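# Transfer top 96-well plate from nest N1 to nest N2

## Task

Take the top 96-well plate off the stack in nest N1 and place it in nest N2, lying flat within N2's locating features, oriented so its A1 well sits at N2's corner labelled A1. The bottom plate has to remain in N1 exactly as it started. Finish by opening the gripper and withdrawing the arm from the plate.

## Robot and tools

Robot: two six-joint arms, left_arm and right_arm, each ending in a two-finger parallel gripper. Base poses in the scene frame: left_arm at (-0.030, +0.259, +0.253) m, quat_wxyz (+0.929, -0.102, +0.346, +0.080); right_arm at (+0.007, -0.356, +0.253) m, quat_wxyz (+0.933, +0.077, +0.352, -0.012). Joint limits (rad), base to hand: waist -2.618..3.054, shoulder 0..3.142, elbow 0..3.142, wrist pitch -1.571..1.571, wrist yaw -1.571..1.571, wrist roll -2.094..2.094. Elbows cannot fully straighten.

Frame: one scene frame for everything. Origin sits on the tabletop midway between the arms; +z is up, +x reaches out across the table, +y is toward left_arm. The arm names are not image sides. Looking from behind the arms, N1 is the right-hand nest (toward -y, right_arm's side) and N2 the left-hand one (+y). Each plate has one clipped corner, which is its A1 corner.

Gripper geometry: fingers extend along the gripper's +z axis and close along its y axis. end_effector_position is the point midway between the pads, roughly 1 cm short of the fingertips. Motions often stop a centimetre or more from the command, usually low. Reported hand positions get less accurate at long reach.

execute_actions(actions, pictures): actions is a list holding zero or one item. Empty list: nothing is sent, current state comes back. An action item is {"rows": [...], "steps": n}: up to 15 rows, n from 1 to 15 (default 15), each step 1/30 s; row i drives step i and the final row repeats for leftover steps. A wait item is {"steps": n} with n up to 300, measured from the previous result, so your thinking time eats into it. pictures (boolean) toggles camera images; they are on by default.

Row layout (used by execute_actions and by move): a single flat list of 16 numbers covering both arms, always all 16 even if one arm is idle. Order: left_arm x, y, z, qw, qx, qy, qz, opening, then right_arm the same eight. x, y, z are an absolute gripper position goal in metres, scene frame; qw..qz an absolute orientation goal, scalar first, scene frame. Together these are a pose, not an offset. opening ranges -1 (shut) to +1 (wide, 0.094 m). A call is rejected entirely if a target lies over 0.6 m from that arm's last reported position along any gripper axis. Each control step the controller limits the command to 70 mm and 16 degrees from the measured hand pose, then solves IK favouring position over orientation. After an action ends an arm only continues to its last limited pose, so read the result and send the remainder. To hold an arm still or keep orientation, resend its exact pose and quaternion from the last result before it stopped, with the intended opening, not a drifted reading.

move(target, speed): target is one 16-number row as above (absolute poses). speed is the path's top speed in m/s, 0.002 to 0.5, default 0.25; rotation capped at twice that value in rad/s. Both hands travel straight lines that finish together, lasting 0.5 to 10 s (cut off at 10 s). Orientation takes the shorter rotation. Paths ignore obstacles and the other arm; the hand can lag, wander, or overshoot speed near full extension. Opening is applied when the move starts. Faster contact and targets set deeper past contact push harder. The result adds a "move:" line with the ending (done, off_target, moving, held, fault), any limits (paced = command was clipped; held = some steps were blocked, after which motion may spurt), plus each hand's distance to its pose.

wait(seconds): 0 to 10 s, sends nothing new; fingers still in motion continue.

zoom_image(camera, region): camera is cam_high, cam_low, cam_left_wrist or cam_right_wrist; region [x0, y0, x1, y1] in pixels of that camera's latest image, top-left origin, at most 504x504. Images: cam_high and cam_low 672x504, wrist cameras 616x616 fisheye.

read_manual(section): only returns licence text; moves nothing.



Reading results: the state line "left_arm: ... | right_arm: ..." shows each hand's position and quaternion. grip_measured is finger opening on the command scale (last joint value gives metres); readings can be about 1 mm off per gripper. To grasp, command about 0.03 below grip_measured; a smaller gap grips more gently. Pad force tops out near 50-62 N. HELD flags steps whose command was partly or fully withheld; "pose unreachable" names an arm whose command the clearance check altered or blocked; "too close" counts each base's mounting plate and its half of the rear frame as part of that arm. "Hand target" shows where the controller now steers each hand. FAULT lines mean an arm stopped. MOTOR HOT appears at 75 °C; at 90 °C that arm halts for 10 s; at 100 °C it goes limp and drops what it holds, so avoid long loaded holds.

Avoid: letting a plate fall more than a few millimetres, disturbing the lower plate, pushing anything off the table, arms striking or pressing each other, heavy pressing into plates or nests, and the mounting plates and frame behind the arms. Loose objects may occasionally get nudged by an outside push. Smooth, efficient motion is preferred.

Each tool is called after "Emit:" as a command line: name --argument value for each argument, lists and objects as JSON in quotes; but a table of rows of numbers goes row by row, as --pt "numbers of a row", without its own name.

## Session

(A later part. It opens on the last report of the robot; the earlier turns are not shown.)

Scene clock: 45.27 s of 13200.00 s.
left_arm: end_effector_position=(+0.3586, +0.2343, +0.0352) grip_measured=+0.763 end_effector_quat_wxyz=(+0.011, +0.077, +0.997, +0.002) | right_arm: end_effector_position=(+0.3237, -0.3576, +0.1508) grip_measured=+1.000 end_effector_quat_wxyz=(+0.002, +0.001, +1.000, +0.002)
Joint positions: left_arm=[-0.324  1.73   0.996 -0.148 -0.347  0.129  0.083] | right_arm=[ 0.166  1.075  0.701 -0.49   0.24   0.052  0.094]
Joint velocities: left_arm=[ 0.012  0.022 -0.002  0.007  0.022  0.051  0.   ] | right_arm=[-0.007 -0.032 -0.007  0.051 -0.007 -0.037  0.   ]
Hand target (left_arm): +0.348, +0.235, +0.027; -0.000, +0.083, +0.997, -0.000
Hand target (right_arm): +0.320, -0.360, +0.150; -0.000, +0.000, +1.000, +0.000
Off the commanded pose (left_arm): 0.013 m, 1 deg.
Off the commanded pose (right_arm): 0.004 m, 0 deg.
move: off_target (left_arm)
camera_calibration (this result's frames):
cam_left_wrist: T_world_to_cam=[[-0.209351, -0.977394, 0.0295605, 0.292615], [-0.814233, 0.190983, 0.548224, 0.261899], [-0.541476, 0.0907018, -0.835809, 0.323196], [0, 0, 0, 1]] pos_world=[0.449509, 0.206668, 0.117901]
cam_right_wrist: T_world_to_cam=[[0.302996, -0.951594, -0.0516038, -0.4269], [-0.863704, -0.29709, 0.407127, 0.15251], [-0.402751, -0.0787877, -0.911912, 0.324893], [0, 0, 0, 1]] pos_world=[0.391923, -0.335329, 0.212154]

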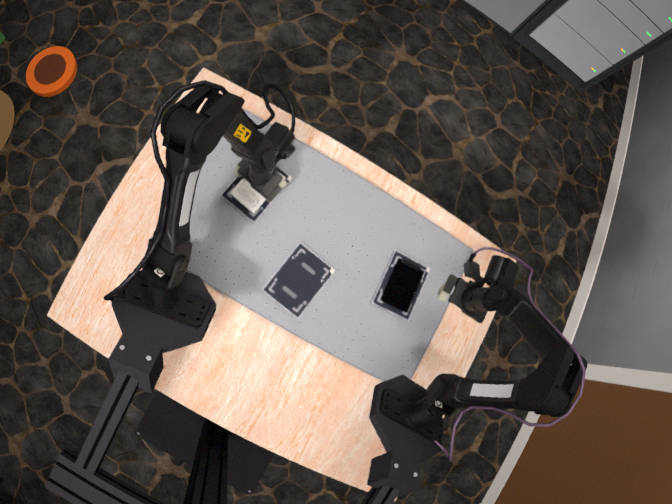

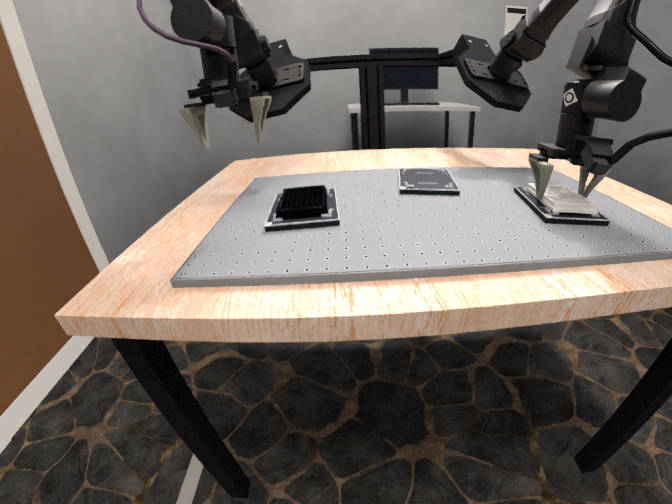

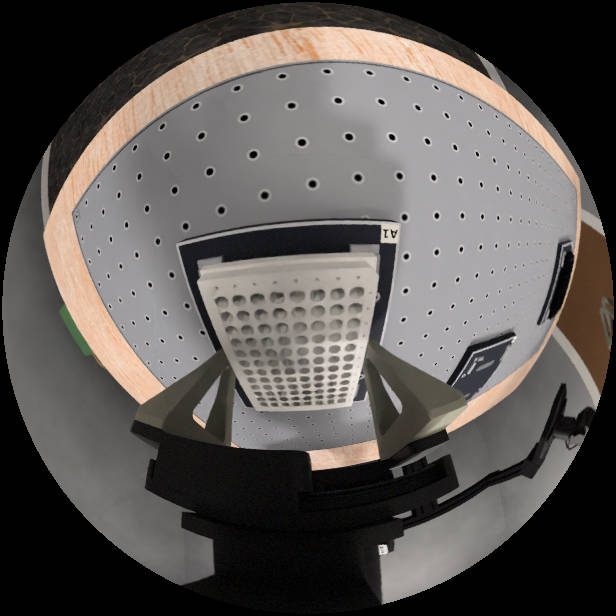

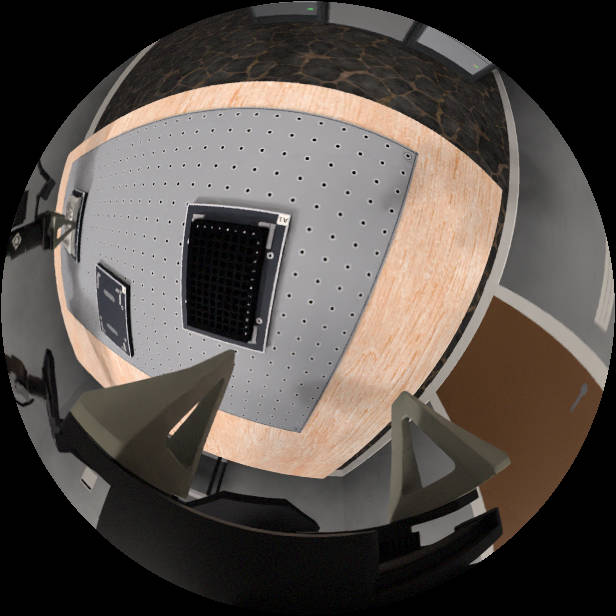

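Emit:
move --target '[0.3475,0.236,0.022,0,0.083,0.9965,0,0.72,0.32,-0.36,0.15,0,0,1,0,1]' --speed 0.012

Emit:
zoom_image --camera "cam_left_wrist" --region '[170, 210, 410, 330]'

Emit:
zoom_image --camera "cam_low" --region '[500, 150, 620, 240]'

Scene clock: 47.93 s of 13200.00 s.
left_arm: end_effector_position=(+0.3586, +0.2345, +0.0349) grip_measured=+0.763 end_effector_quat_wxyz=(+0.010, +0.076, +0.997, +0.000) | right_arm: end_effector_position=(+0.3237, -0.3576, +0.1508) grip_measured=+1.000 end_effector_quat_wxyz=(+0.002, +0.001, +1.000, +0.002)
Joint positions: left_arm=[-0.321  1.73   0.996 -0.147 -0.342  0.131  0.083] | right_arm=[ 0.166  1.075  0.701 -0.49   0.24   0.052  0.094]
Joint velocities: left_arm=[-0.022 -0.012 -0.002  0.022 -0.007  0.022  0.   ] | right_arm=[-0.002 -0.002  0.012 -0.037 -0.037  0.022  0.   ]
Hand target (left_arm): +0.347, +0.236, +0.023; -0.000, +0.083, +0.997, -0.000
Hand target (right_arm): +0.320, -0.360, +0.150; -0.000, +0.000, +1.000, +0.000
Off the commanded pose (left_arm): 0.017 m, 1 deg.
Off the commanded pose (right_arm): 0.004 m, 0 deg.
move: off_target (left_arm)
camera_calibration (this result's frames):
cam_left_wrist: T_world_to_cam=[[-0.209247, -0.977312, 0.0328276, 0.292689], [-0.814026, 0.192692, 0.547934, 0.261529], [-0.541828, 0.0879313, -0.835877, 0.323693], [0, 0, 0, 1]] pos_world=[0.449522, 0.207191, 0.117659]
cam_right_wrist: T_world_to_cam=[[0.302996, -0.951594, -0.0516038, -0.4269], [-0.863704, -0.29709, 0.407127, 0.15251], [-0.402751, -0.0787877, -0.911912, 0.324893], [0, 0, 0, 1]] pos_world=[0.391923, -0.335329, 0.212154]

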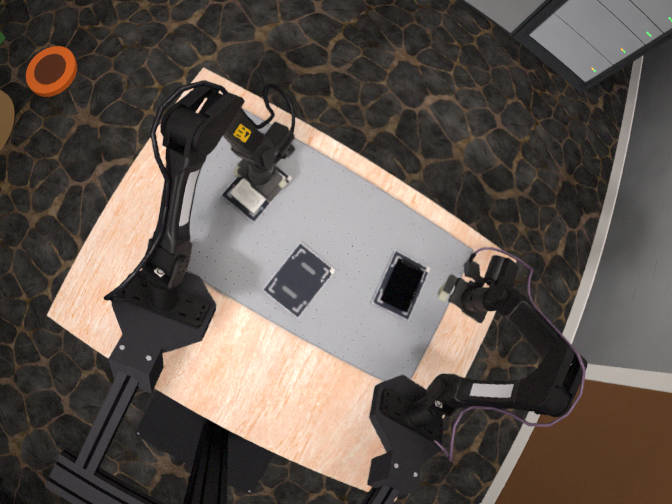

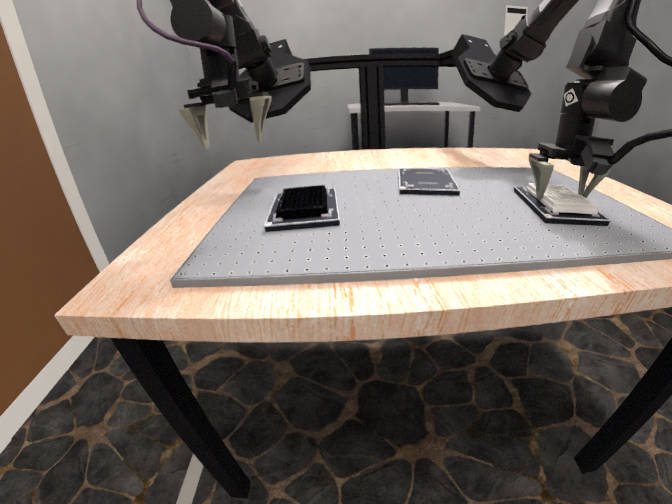

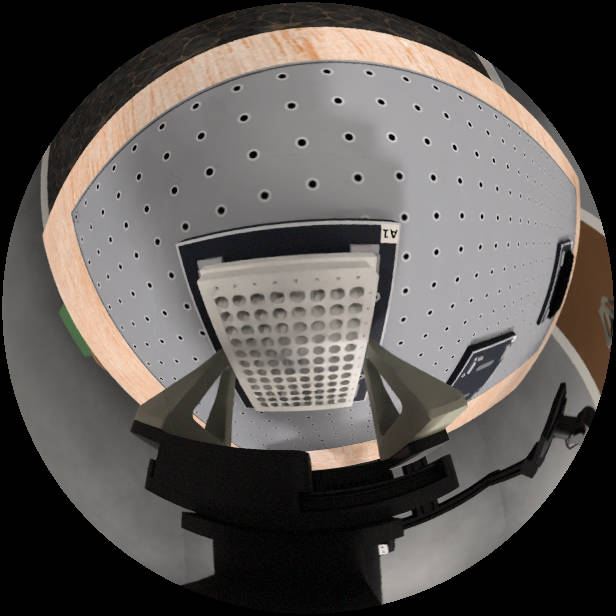

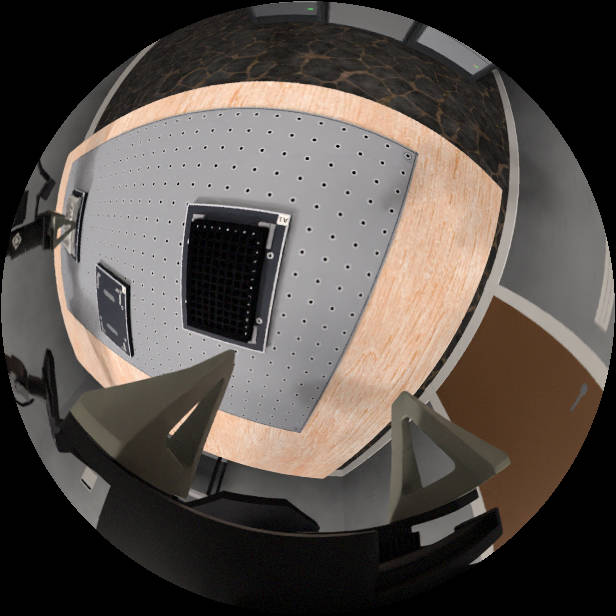

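Region (170, 210, 410, 330) of cam_left_wrist's 616x616 image, scaled by 2.100, with more detail than that image has.

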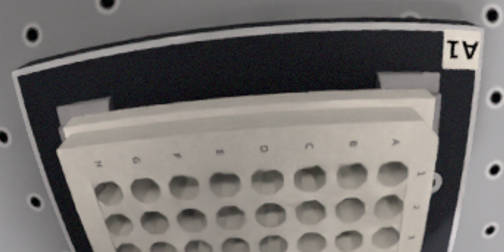

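Region (500, 150, 620, 240) of cam_low's 672x504 image, scaled by 4.200, with more detail than that image has; it fills the top 378 rows of this view, and the rest is white.

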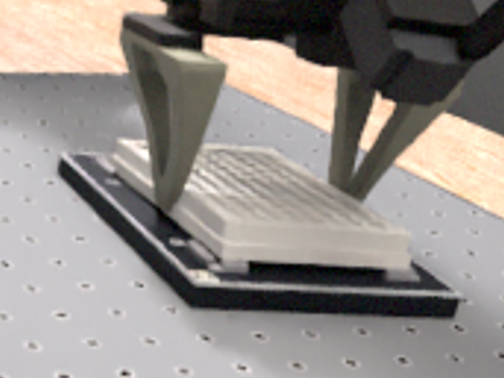

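Emit:
move --target '[0.343,0.2365,0.026,0,0.083,0.9965,0,0.72,0.32,-0.36,0.15,0,0,1,0,1]' --speed 0.008

Emit:
zoom_image --camera "cam_left_wrist" --region '[170, 210, 410, 330]'

Emit:
zoom_image --camera "cam_low" --region '[500, 150, 620, 240]'

Scene clock: 50.93 s of 13200.00 s.
left_arm: end_effector_position=(+0.3581, +0.2345, +0.0344) grip_measured=+0.763 end_effector_quat_wxyz=(+0.014, +0.076, +0.997, +0.001) | right_arm: end_effector_position=(+0.3237, -0.3576, +0.1508) grip_measured=+1.000 end_effector_quat_wxyz=(+0.002, +0.001, +1.000, +0.002)
Joint positions: left_arm=[-0.321  1.728  0.987 -0.133 -0.342  0.133  0.083] | right_arm=[ 0.166  1.075  0.701 -0.49   0.24   0.052  0.094]
Joint velocities: left_arm=[ 0.007  0.002  0.002  0.037  0.037 -0.007 -0.   ] | right_arm=[ 0.002  0.002  0.002  0.007 -0.037 -0.007  0.   ]
Hand target (left_arm): +0.343, +0.236, +0.027; -0.000, +0.083, +0.997, -0.000
Hand target (right_arm): +0.320, -0.360, +0.150; -0.000, +0.000, +1.000, +0.000
Off the commanded pose (left_arm): 0.017 m, 2 deg.
Off the commanded pose (right_arm): 0.004 m, 0 deg.
move: off_target (left_arm)
camera_calibration (this result's frames):
cam_left_wrist: T_world_to_cam=[[-0.209544, -0.977298, 0.0312958, 0.292685], [-0.817342, 0.192636, 0.542995, 0.262823], [-0.536697, 0.0882019, -0.839153, 0.321285], [0, 0, 0, 1]] pos_world=[0.44858, 0.207074, 0.117736]
cam_right_wrist: T_world_to_cam=[[0.302996, -0.951594, -0.0516038, -0.4269], [-0.863704, -0.29709, 0.407127, 0.15251], [-0.402751, -0.0787877, -0.911912, 0.324893], [0, 0, 0, 1]] pos_world=[0.391923, -0.335329, 0.212154]

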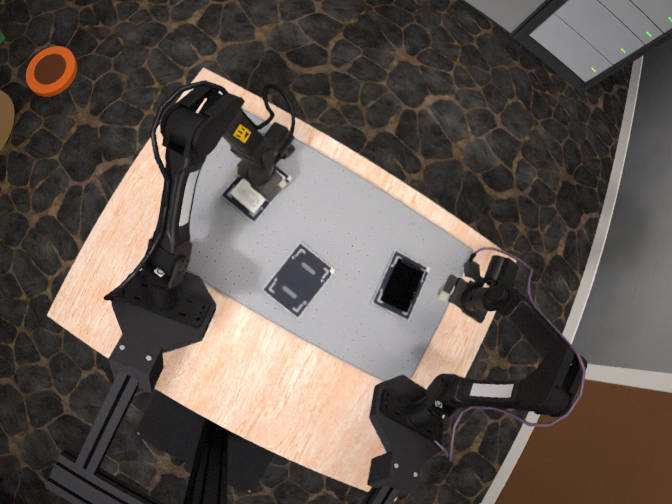

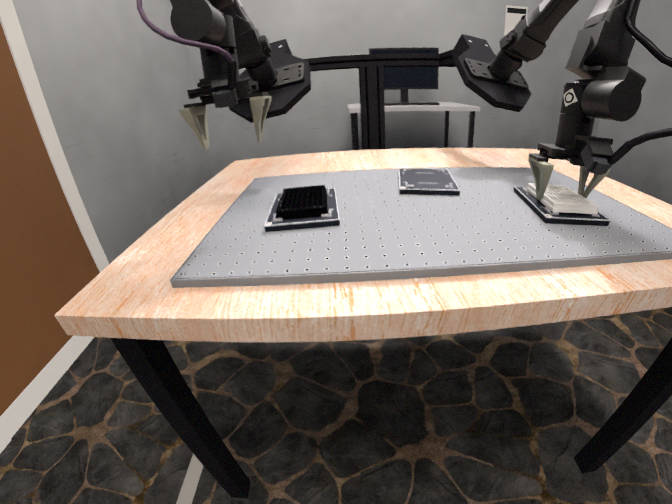

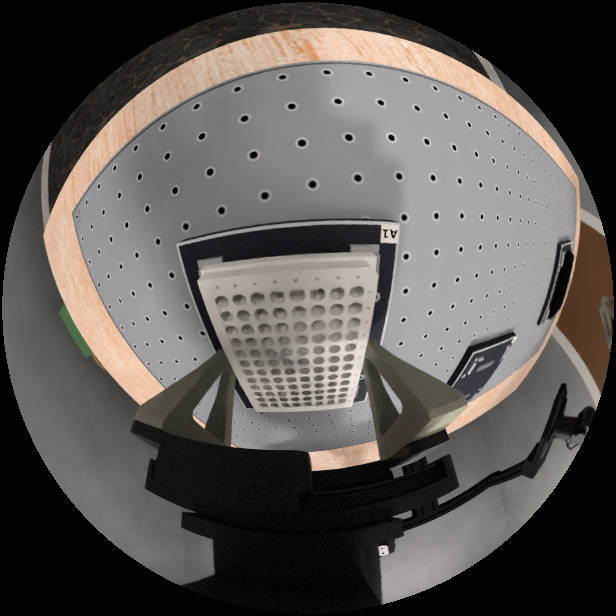

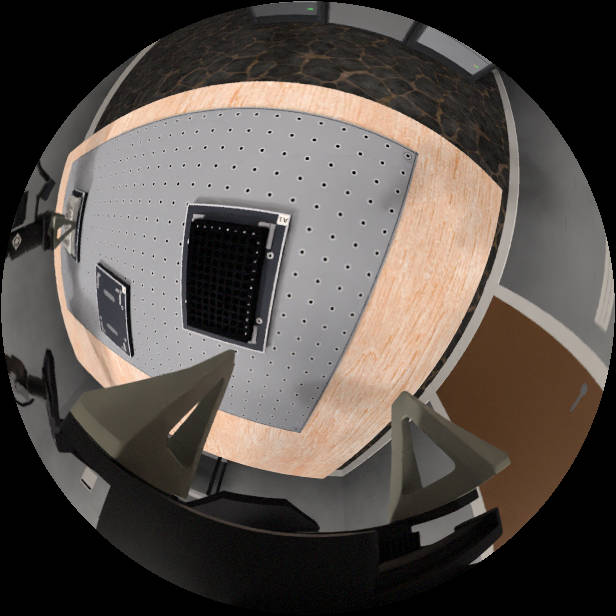

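Region (170, 210, 410, 330) of cam_left_wrist's 616x616 image, scaled by 2.100, with more detail than that image has.

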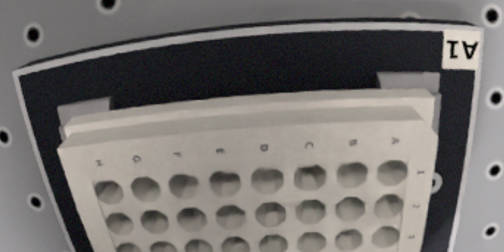

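Region (500, 150, 620, 240) of cam_low's 672x504 image, scaled by 4.200, with more detail than that image has; it fills the top 378 rows of this view, and the rest is white.

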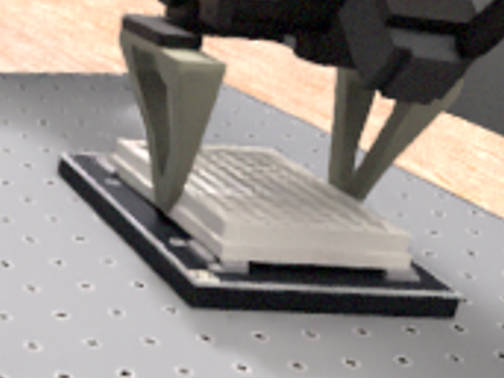

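Emit:
move --target '[0.345,0.2365,0.035,0,0.083,0.9965,0,0.72,0.32,-0.36,0.15,0,0,1,0,1]' --speed 0.02

Emit:
zoom_image --camera "cam_left_wrist" --region '[170, 210, 410, 330]'

Emit:
zoom_image --camera "cam_low" --region '[500, 150, 620, 240]'

Scene clock: 52.60 s of 13200.00 s.
left_arm: end_effector_position=(+0.3585, +0.2345, +0.0353) grip_measured=+0.763 end_effector_quat_wxyz=(+0.014, +0.076, +0.997, +0.000) | right_arm: end_effector_position=(+0.3237, -0.3576, +0.1508) grip_measured=+1.000 end_effector_quat_wxyz=(+0.002, +0.001, +1.000, +0.002)
Joint positions: left_arm=[-0.321  1.725  0.986 -0.135 -0.341  0.133  0.083] | right_arm=[ 0.166  1.075  0.701 -0.49   0.24   0.052  0.094]
Joint velocities: left_arm=[-0.002 -0.012 -0.022  0.037 -0.037 -0.022 -0.001] | right_arm=[-0.017 -0.002  0.007  0.007 -0.007 -0.007  0.   ]
Hand target (left_arm): +0.345, +0.236, +0.035; -0.000, +0.083, +0.997, -0.000
Hand target (right_arm): +0.320, -0.360, +0.150; -0.000, +0.000, +1.000, +0.000
Off the commanded pose (left_arm): 0.014 m, 2 deg.
Off the commanded pose (right_arm): 0.004 m, 0 deg.
move: off_target (left_arm)
camera_calibration (this result's frames):
cam_left_wrist: T_world_to_cam=[[-0.209243, -0.97732, 0.0325978, 0.292628], [-0.817976, 0.193201, 0.541838, 0.262753], [-0.535847, 0.0867118, -0.839851, 0.322319], [0, 0, 0, 1]] pos_world=[0.44887, 0.207279, 0.118791]
cam_right_wrist: T_world_to_cam=[[0.302996, -0.951594, -0.0516038, -0.4269], [-0.863704, -0.29709, 0.407127, 0.15251], [-0.402751, -0.0787877, -0.911912, 0.324893], [0, 0, 0, 1]] pos_world=[0.391923, -0.335329, 0.212154]

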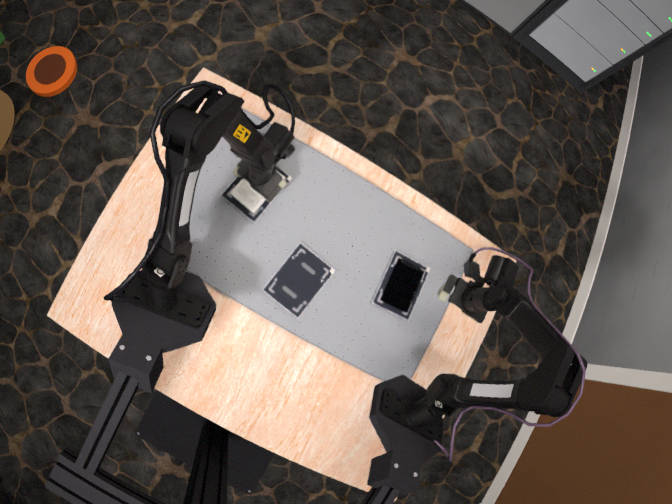

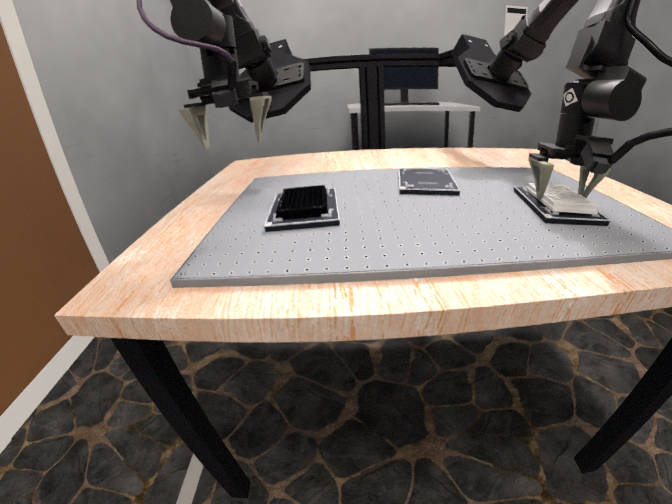

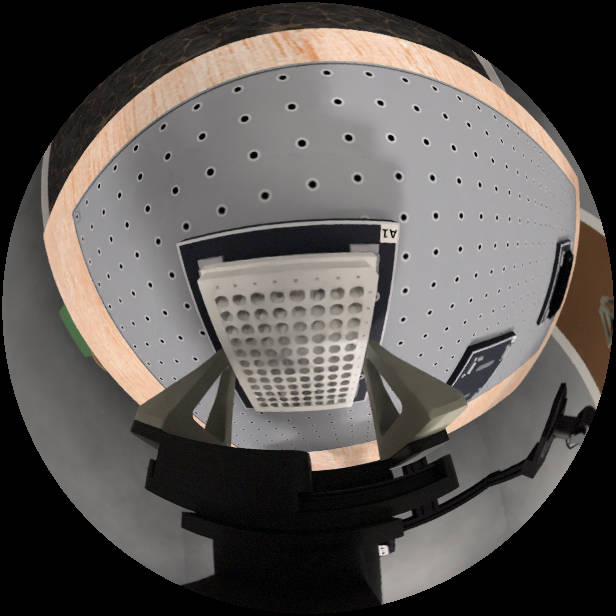

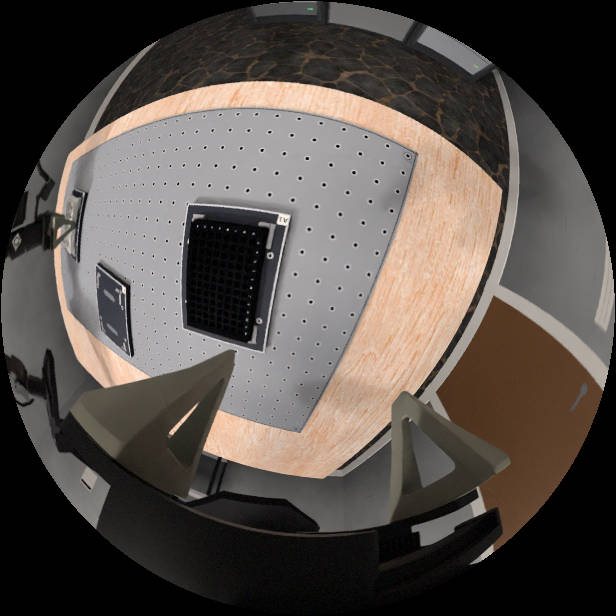

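Region (170, 210, 410, 330) of cam_left_wrist's 616x616 image, scaled by 2.100, with more detail than that image has.

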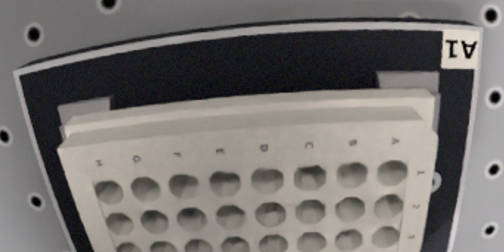

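Region (500, 150, 620, 240) of cam_low's 672x504 image, scaled by 4.200, with more detail than that image has; it fills the top 378 rows of this view, and the rest is white.

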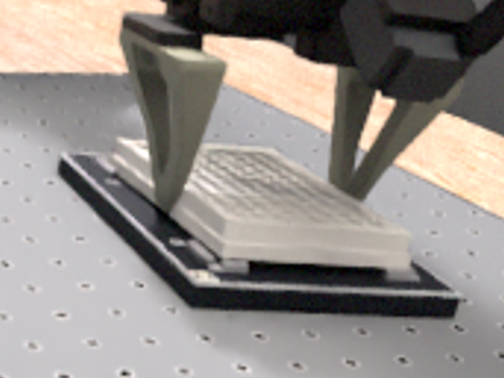

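Emit:
move --target '[0.352,0.2365,0.029,-0.015,0.083,0.9964,0,0.72,0.32,-0.36,0.15,0,0,1,0,1]' --speed 0.02

Emit:
zoom_image --camera "cam_left_wrist" --region '[170, 210, 410, 330]'

Emit:
zoom_image --camera "cam_low" --region '[500, 150, 620, 240]'

Emit:
zoom_image --camera "cam_high" --region '[217, 175, 277, 225]'

Scene clock: 54.93 s of 13200.00 s.
left_arm: end_effector_position=(+0.3554, +0.2347, +0.0339) grip_measured=+0.763 end_effector_quat_wxyz=(+0.001, +0.079, +0.997, -0.001) | right_arm: end_effector_position=(+0.3237, -0.3576, +0.1508) grip_measured=+1.000 end_effector_quat_wxyz=(+0.002, +0.001, +1.000, +0.002)
Joint positions: left_arm=[-0.319  1.735  1.003 -0.169 -0.338  0.132  0.083] | right_arm=[ 0.166  1.075  0.701 -0.49   0.24   0.052  0.094]
Joint velocities: left_arm=[ 0.007 -0.017  0.002 -0.022  0.007 -0.022  0.   ] | right_arm=[ 0.007 -0.012 -0.002  0.007 -0.022 -0.007  0.   ]
Hand target (left_arm): +0.352, +0.237, +0.029; -0.014, +0.083, +0.996, -0.000
Hand target (right_arm): +0.320, -0.360, +0.150; -0.000, +0.000, +1.000, +0.000
Off the commanded pose (left_arm): 0.006 m, 2 deg.
Off the commanded pose (right_arm): 0.004 m, 0 deg.
move: done
camera_calibration (this result's frames):
cam_left_wrist: T_world_to_cam=[[-0.214329, -0.975999, 0.0385836, 0.293486], [-0.802537, 0.198478, 0.562619, 0.253528], [-0.556774, 0.0896208, -0.825815, 0.325751], [0, 0, 0, 1]] pos_world=[0.447738, 0.206929, 0.115047]
cam_right_wrist: T_world_to_cam=[[0.302996, -0.951594, -0.0516038, -0.4269], [-0.863704, -0.29709, 0.407127, 0.15251], [-0.402751, -0.0787877, -0.911912, 0.324893], [0, 0, 0, 1]] pos_world=[0.391923, -0.335329, 0.212154]

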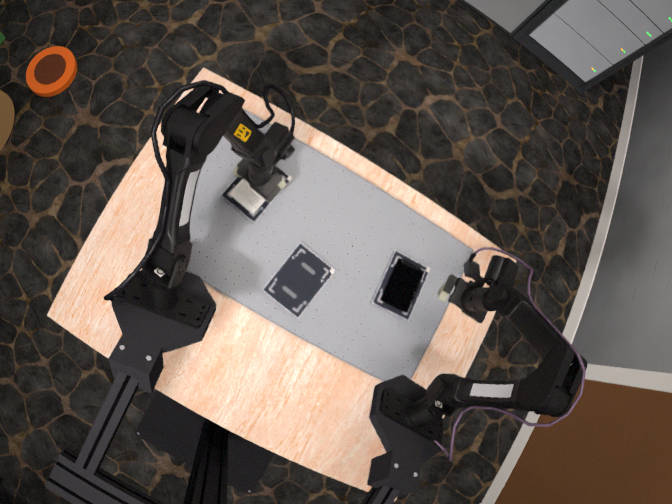

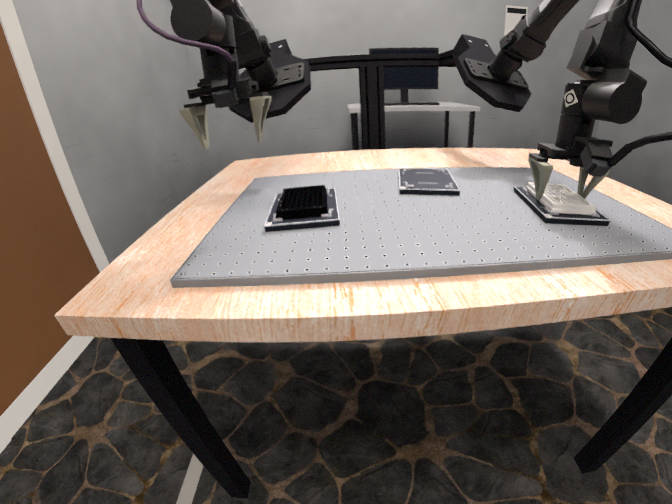

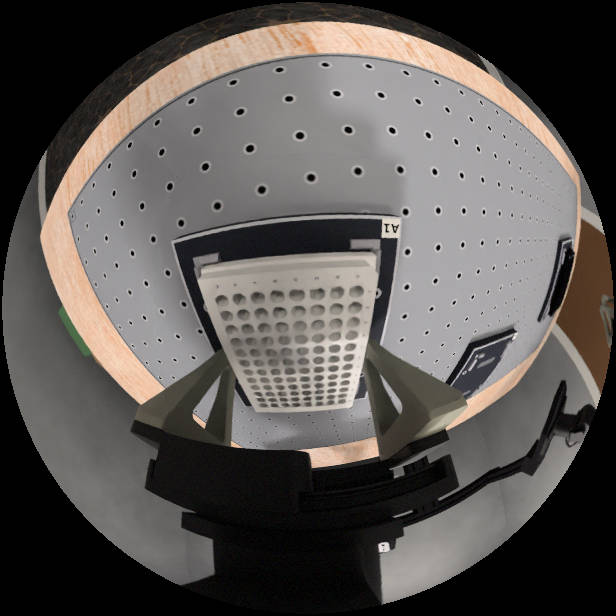

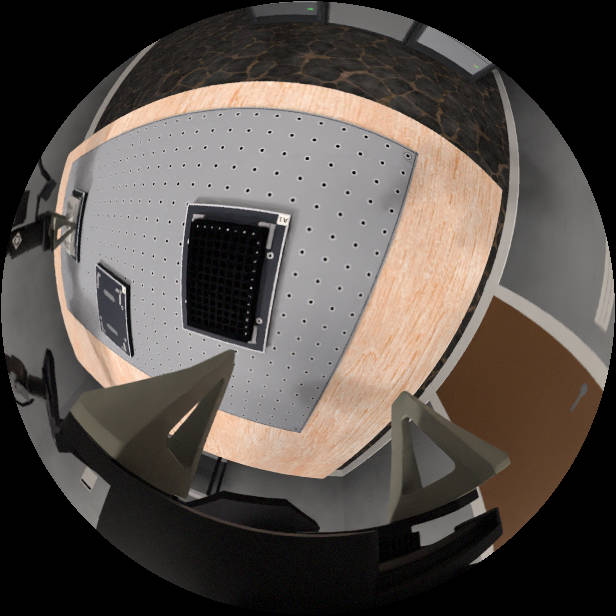

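Region (170, 210, 410, 330) of cam_left_wrist's 616x616 image, scaled by 2.100, with more detail than that image has.

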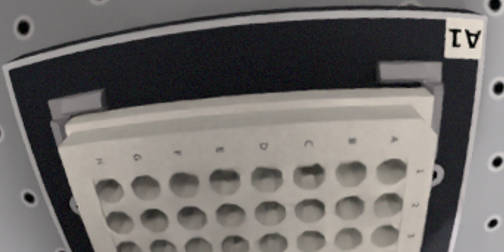

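Region (500, 150, 620, 240) of cam_low's 672x504 image, scaled by 4.200, with more detail than that image has; it fills the top 378 rows of this view, and the rest is white.

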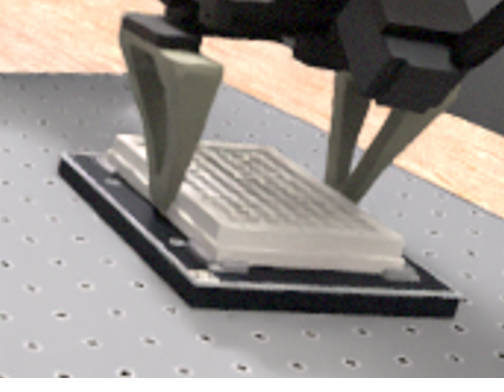

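Region (217, 175, 277, 225) of cam_high's 672x504 image, scaled by 8.400, with more detail than that image has.

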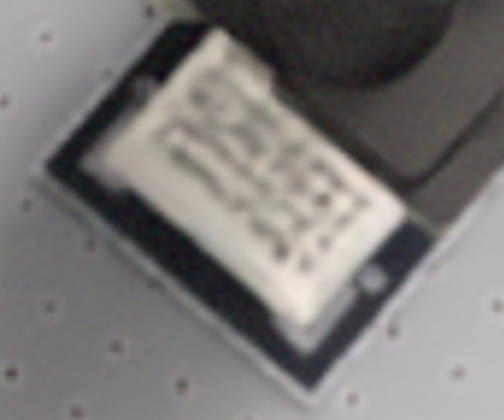

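Emit:
move --target '[0.357,0.2365,0.028,0,0.083,0.9965,0,0.72,0.32,-0.36,0.15,0,0,1,0,1]' --speed 0.015

Emit:
zoom_image --camera "cam_left_wrist" --region '[170, 210, 410, 330]'

Emit:
zoom_image --camera "cam_low" --region '[500, 150, 620, 240]'

Scene clock: 56.50 s of 13200.00 s.
left_arm: end_effector_position=(+0.3557, +0.2346, +0.0338) grip_measured=+0.763 end_effector_quat_wxyz=(+0.002, +0.079, +0.997, -0.001) | right_arm: end_effector_position=(+0.3237, -0.3576, +0.1508) grip_measured=+1.000 end_effector_quat_wxyz=(+0.002, +0.001, +1.000, +0.002)
Joint positions: left_arm=[-0.319  1.735  1.004 -0.168 -0.338  0.132  0.083] | right_arm=[ 0.166  1.075  0.701 -0.49   0.24   0.052  0.094]
Joint velocities: left_arm=[-0.012 -0.007  0.012  0.007  0.11  -0.007 -0.   ] | right_arm=[-0.012  0.007 -0.002  0.022  0.022 -0.022  0.   ]
Hand target (left_arm): +0.357, +0.237, +0.028; +0.000, +0.083, +0.997, +0.000
Hand target (right_arm): +0.320, -0.360, +0.150; -0.000, +0.000, +1.000, +0.000
Off the commanded pose (left_arm): 0.006 m, 1 deg.
Off the commanded pose (right_arm): 0.004 m, 0 deg.
move: done
camera_calibration (this result's frames):
cam_left_wrist: T_world_to_cam=[[-0.213735, -0.976135, 0.0384502, 0.293337], [-0.803067, 0.197979, 0.562039, 0.254098], [-0.556238, 0.0892494, -0.826217, 0.325745], [0, 0, 0, 1]] pos_world=[0.447946, 0.206957, 0.115044]
cam_right_wrist: T_world_to_cam=[[0.302996, -0.951594, -0.0516038, -0.4269], [-0.863704, -0.29709, 0.407127, 0.15251], [-0.402751, -0.0787877, -0.911912, 0.324893], [0, 0, 0, 1]] pos_world=[0.391923, -0.335329, 0.212154]

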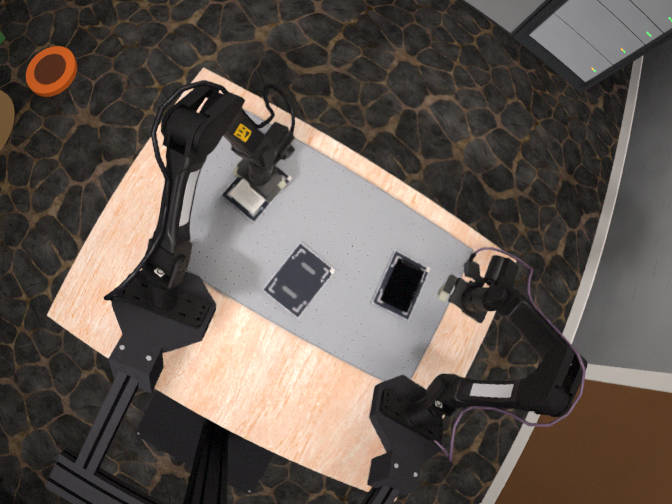

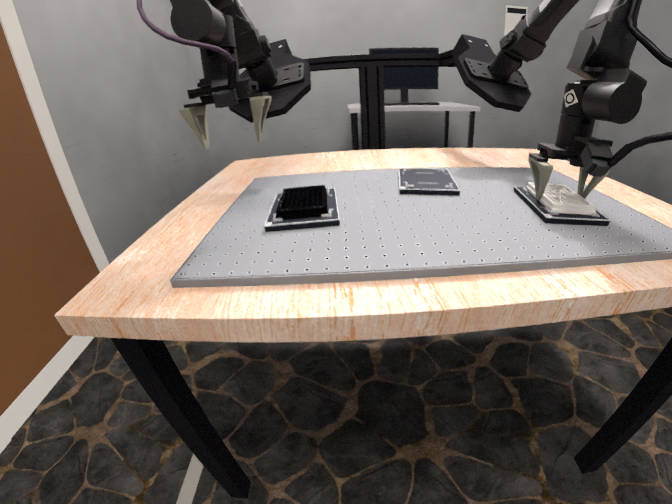

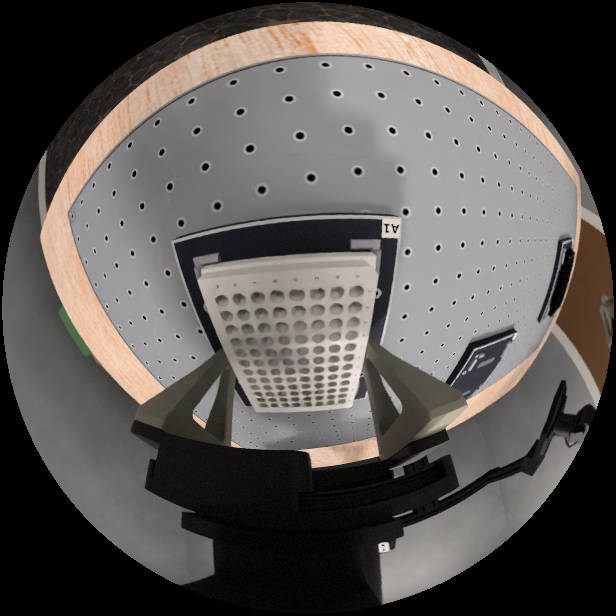

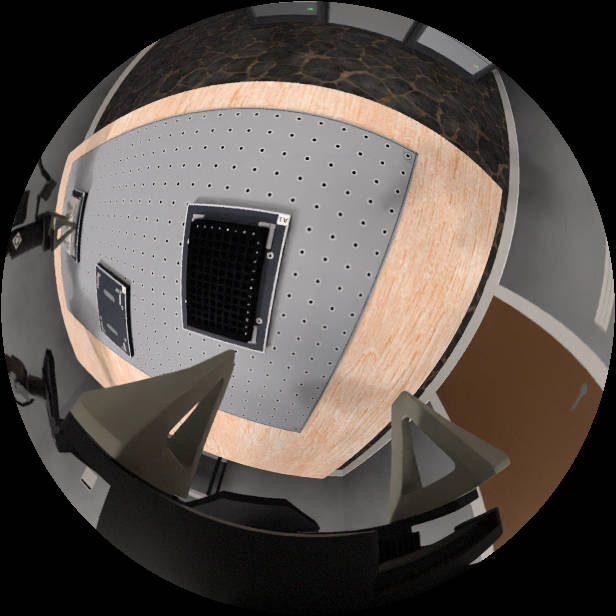

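Region (170, 210, 410, 330) of cam_left_wrist's 616x616 image, scaled by 2.100, with more detail than that image has.

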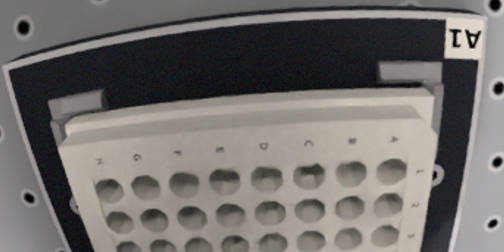

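Region (500, 150, 620, 240) of cam_low's 672x504 image, scaled by 4.200, with more detail than that image has; it fills the top 378 rows of this view, and the rest is white.

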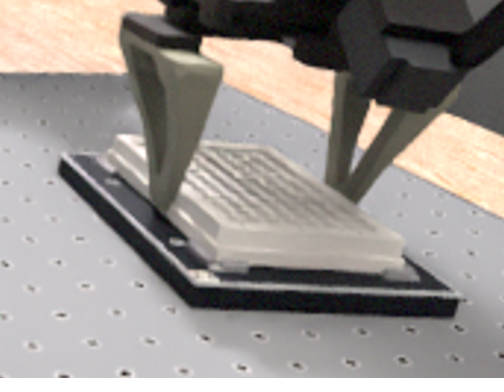

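Emit:
move --target '[0.362,0.238,0.031,0,0.074,0.997,0,0.72,0.32,-0.36,0.15,0,0,1,0,1]' --speed 0.015

Emit:
zoom_image --camera "cam_left_wrist" --region '[170, 210, 410, 330]'

Emit:
zoom_image --camera "cam_low" --region '[500, 150, 620, 240]'

Emit:
zoom_image --camera "cam_high" --region '[217, 175, 277, 225]'

Scene clock: 58.13 s of 13200.00 s.
left_arm: end_effector_position=(+0.3555, +0.2349, +0.0335) grip_measured=+0.763 end_effector_quat_wxyz=(+0.001, +0.078, +0.997, -0.003) | right_arm: end_effector_position=(+0.3237, -0.3576, +0.1508) grip_measured=+1.000 end_effector_quat_wxyz=(+0.002, +0.001, +1.000, +0.002)
Joint positions: left_arm=[-0.316  1.735  1.004 -0.168 -0.333  0.132  0.083] | right_arm=[ 0.166  1.075  0.701 -0.49   0.24   0.052  0.094]
Joint velocities: left_arm=[-0.007  0.017 -0.002 -0.007 -0.022  0.066 -0.   ] | right_arm=[-0.007 -0.027 -0.022  0.022 -0.037 -0.037  0.   ]
Hand target (left_arm): +0.362, +0.238, +0.031; +0.000, +0.074, +0.997, +0.000
Hand target (right_arm): +0.320, -0.360, +0.150; -0.000, +0.000, +1.000, +0.000
Off the commanded pose (left_arm): 0.008 m, 1 deg.
Off the commanded pose (right_arm): 0.004 m, 0 deg.
move: done
camera_calibration (this result's frames):
cam_left_wrist: T_world_to_cam=[[-0.211416, -0.976501, 0.0418248, 0.292709], [-0.803091, 0.197944, 0.562017, 0.254136], [-0.557089, 0.0852301, -0.826068, 0.32666], [0, 0, 0, 1]] pos_world=[0.447956, 0.207685, 0.114772]
cam_right_wrist: T_world_to_cam=[[0.302996, -0.951594, -0.0516038, -0.4269], [-0.863704, -0.29709, 0.407127, 0.15251], [-0.402751, -0.0787877, -0.911912, 0.324893], [0, 0, 0, 1]] pos_world=[0.391923, -0.335329, 0.212154]

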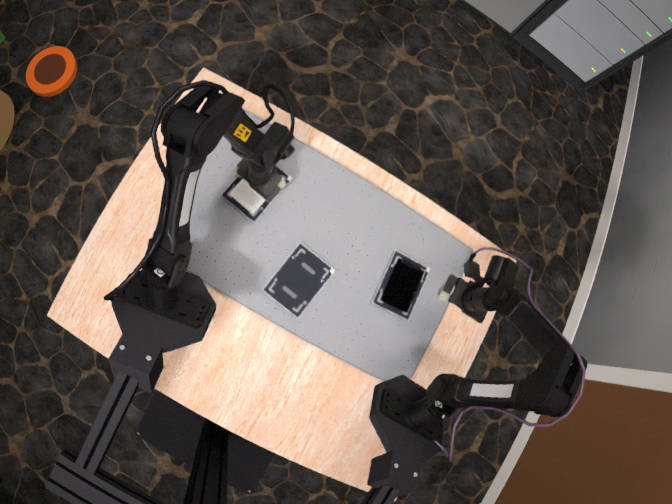

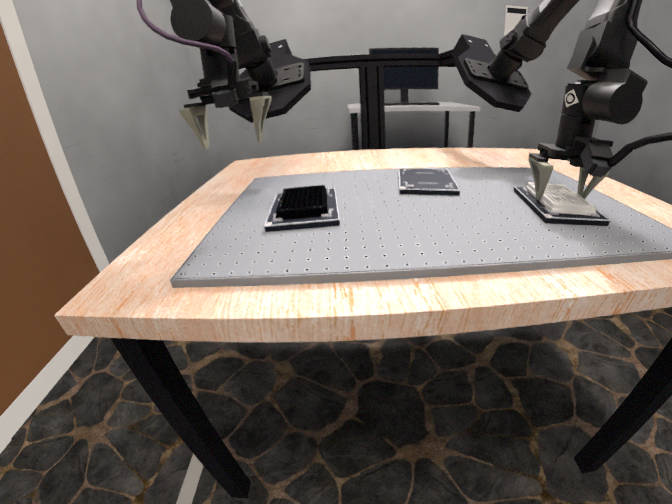

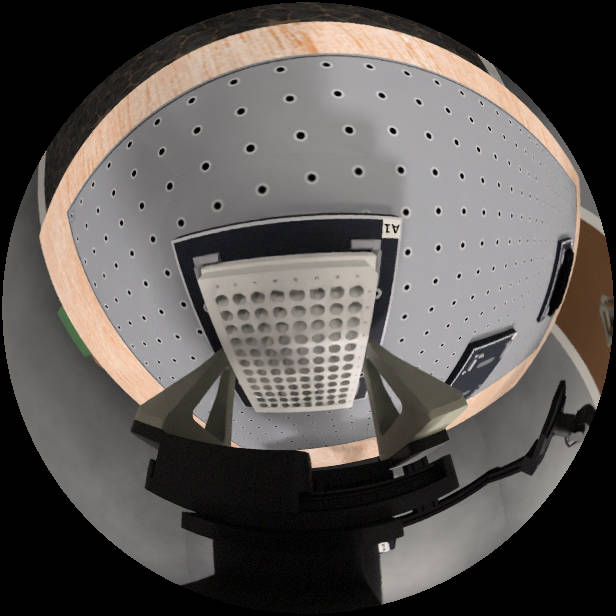

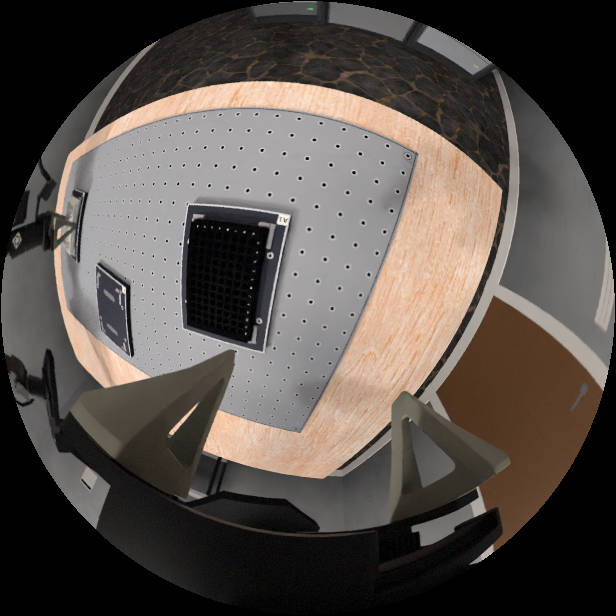

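Region (170, 210, 410, 330) of cam_left_wrist's 616x616 image, scaled by 2.100, with more detail than that image has.

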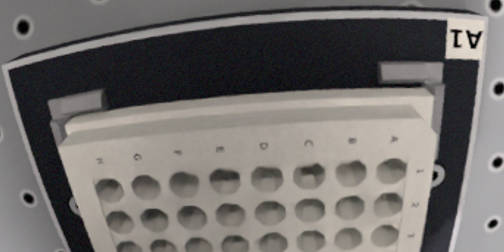

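Region (500, 150, 620, 240) of cam_low's 672x504 image, scaled by 4.200, with more detail than that image has; it fills the top 378 rows of this view, and the rest is white.

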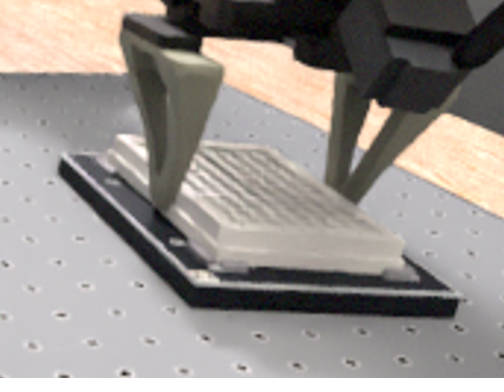

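Region (217, 175, 277, 225) of cam_high's 672x504 image, scaled by 8.400, with more detail than that image has.

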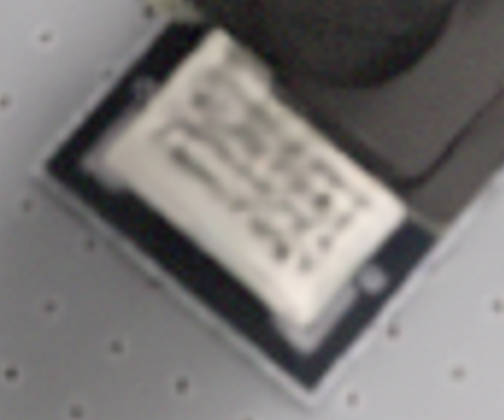

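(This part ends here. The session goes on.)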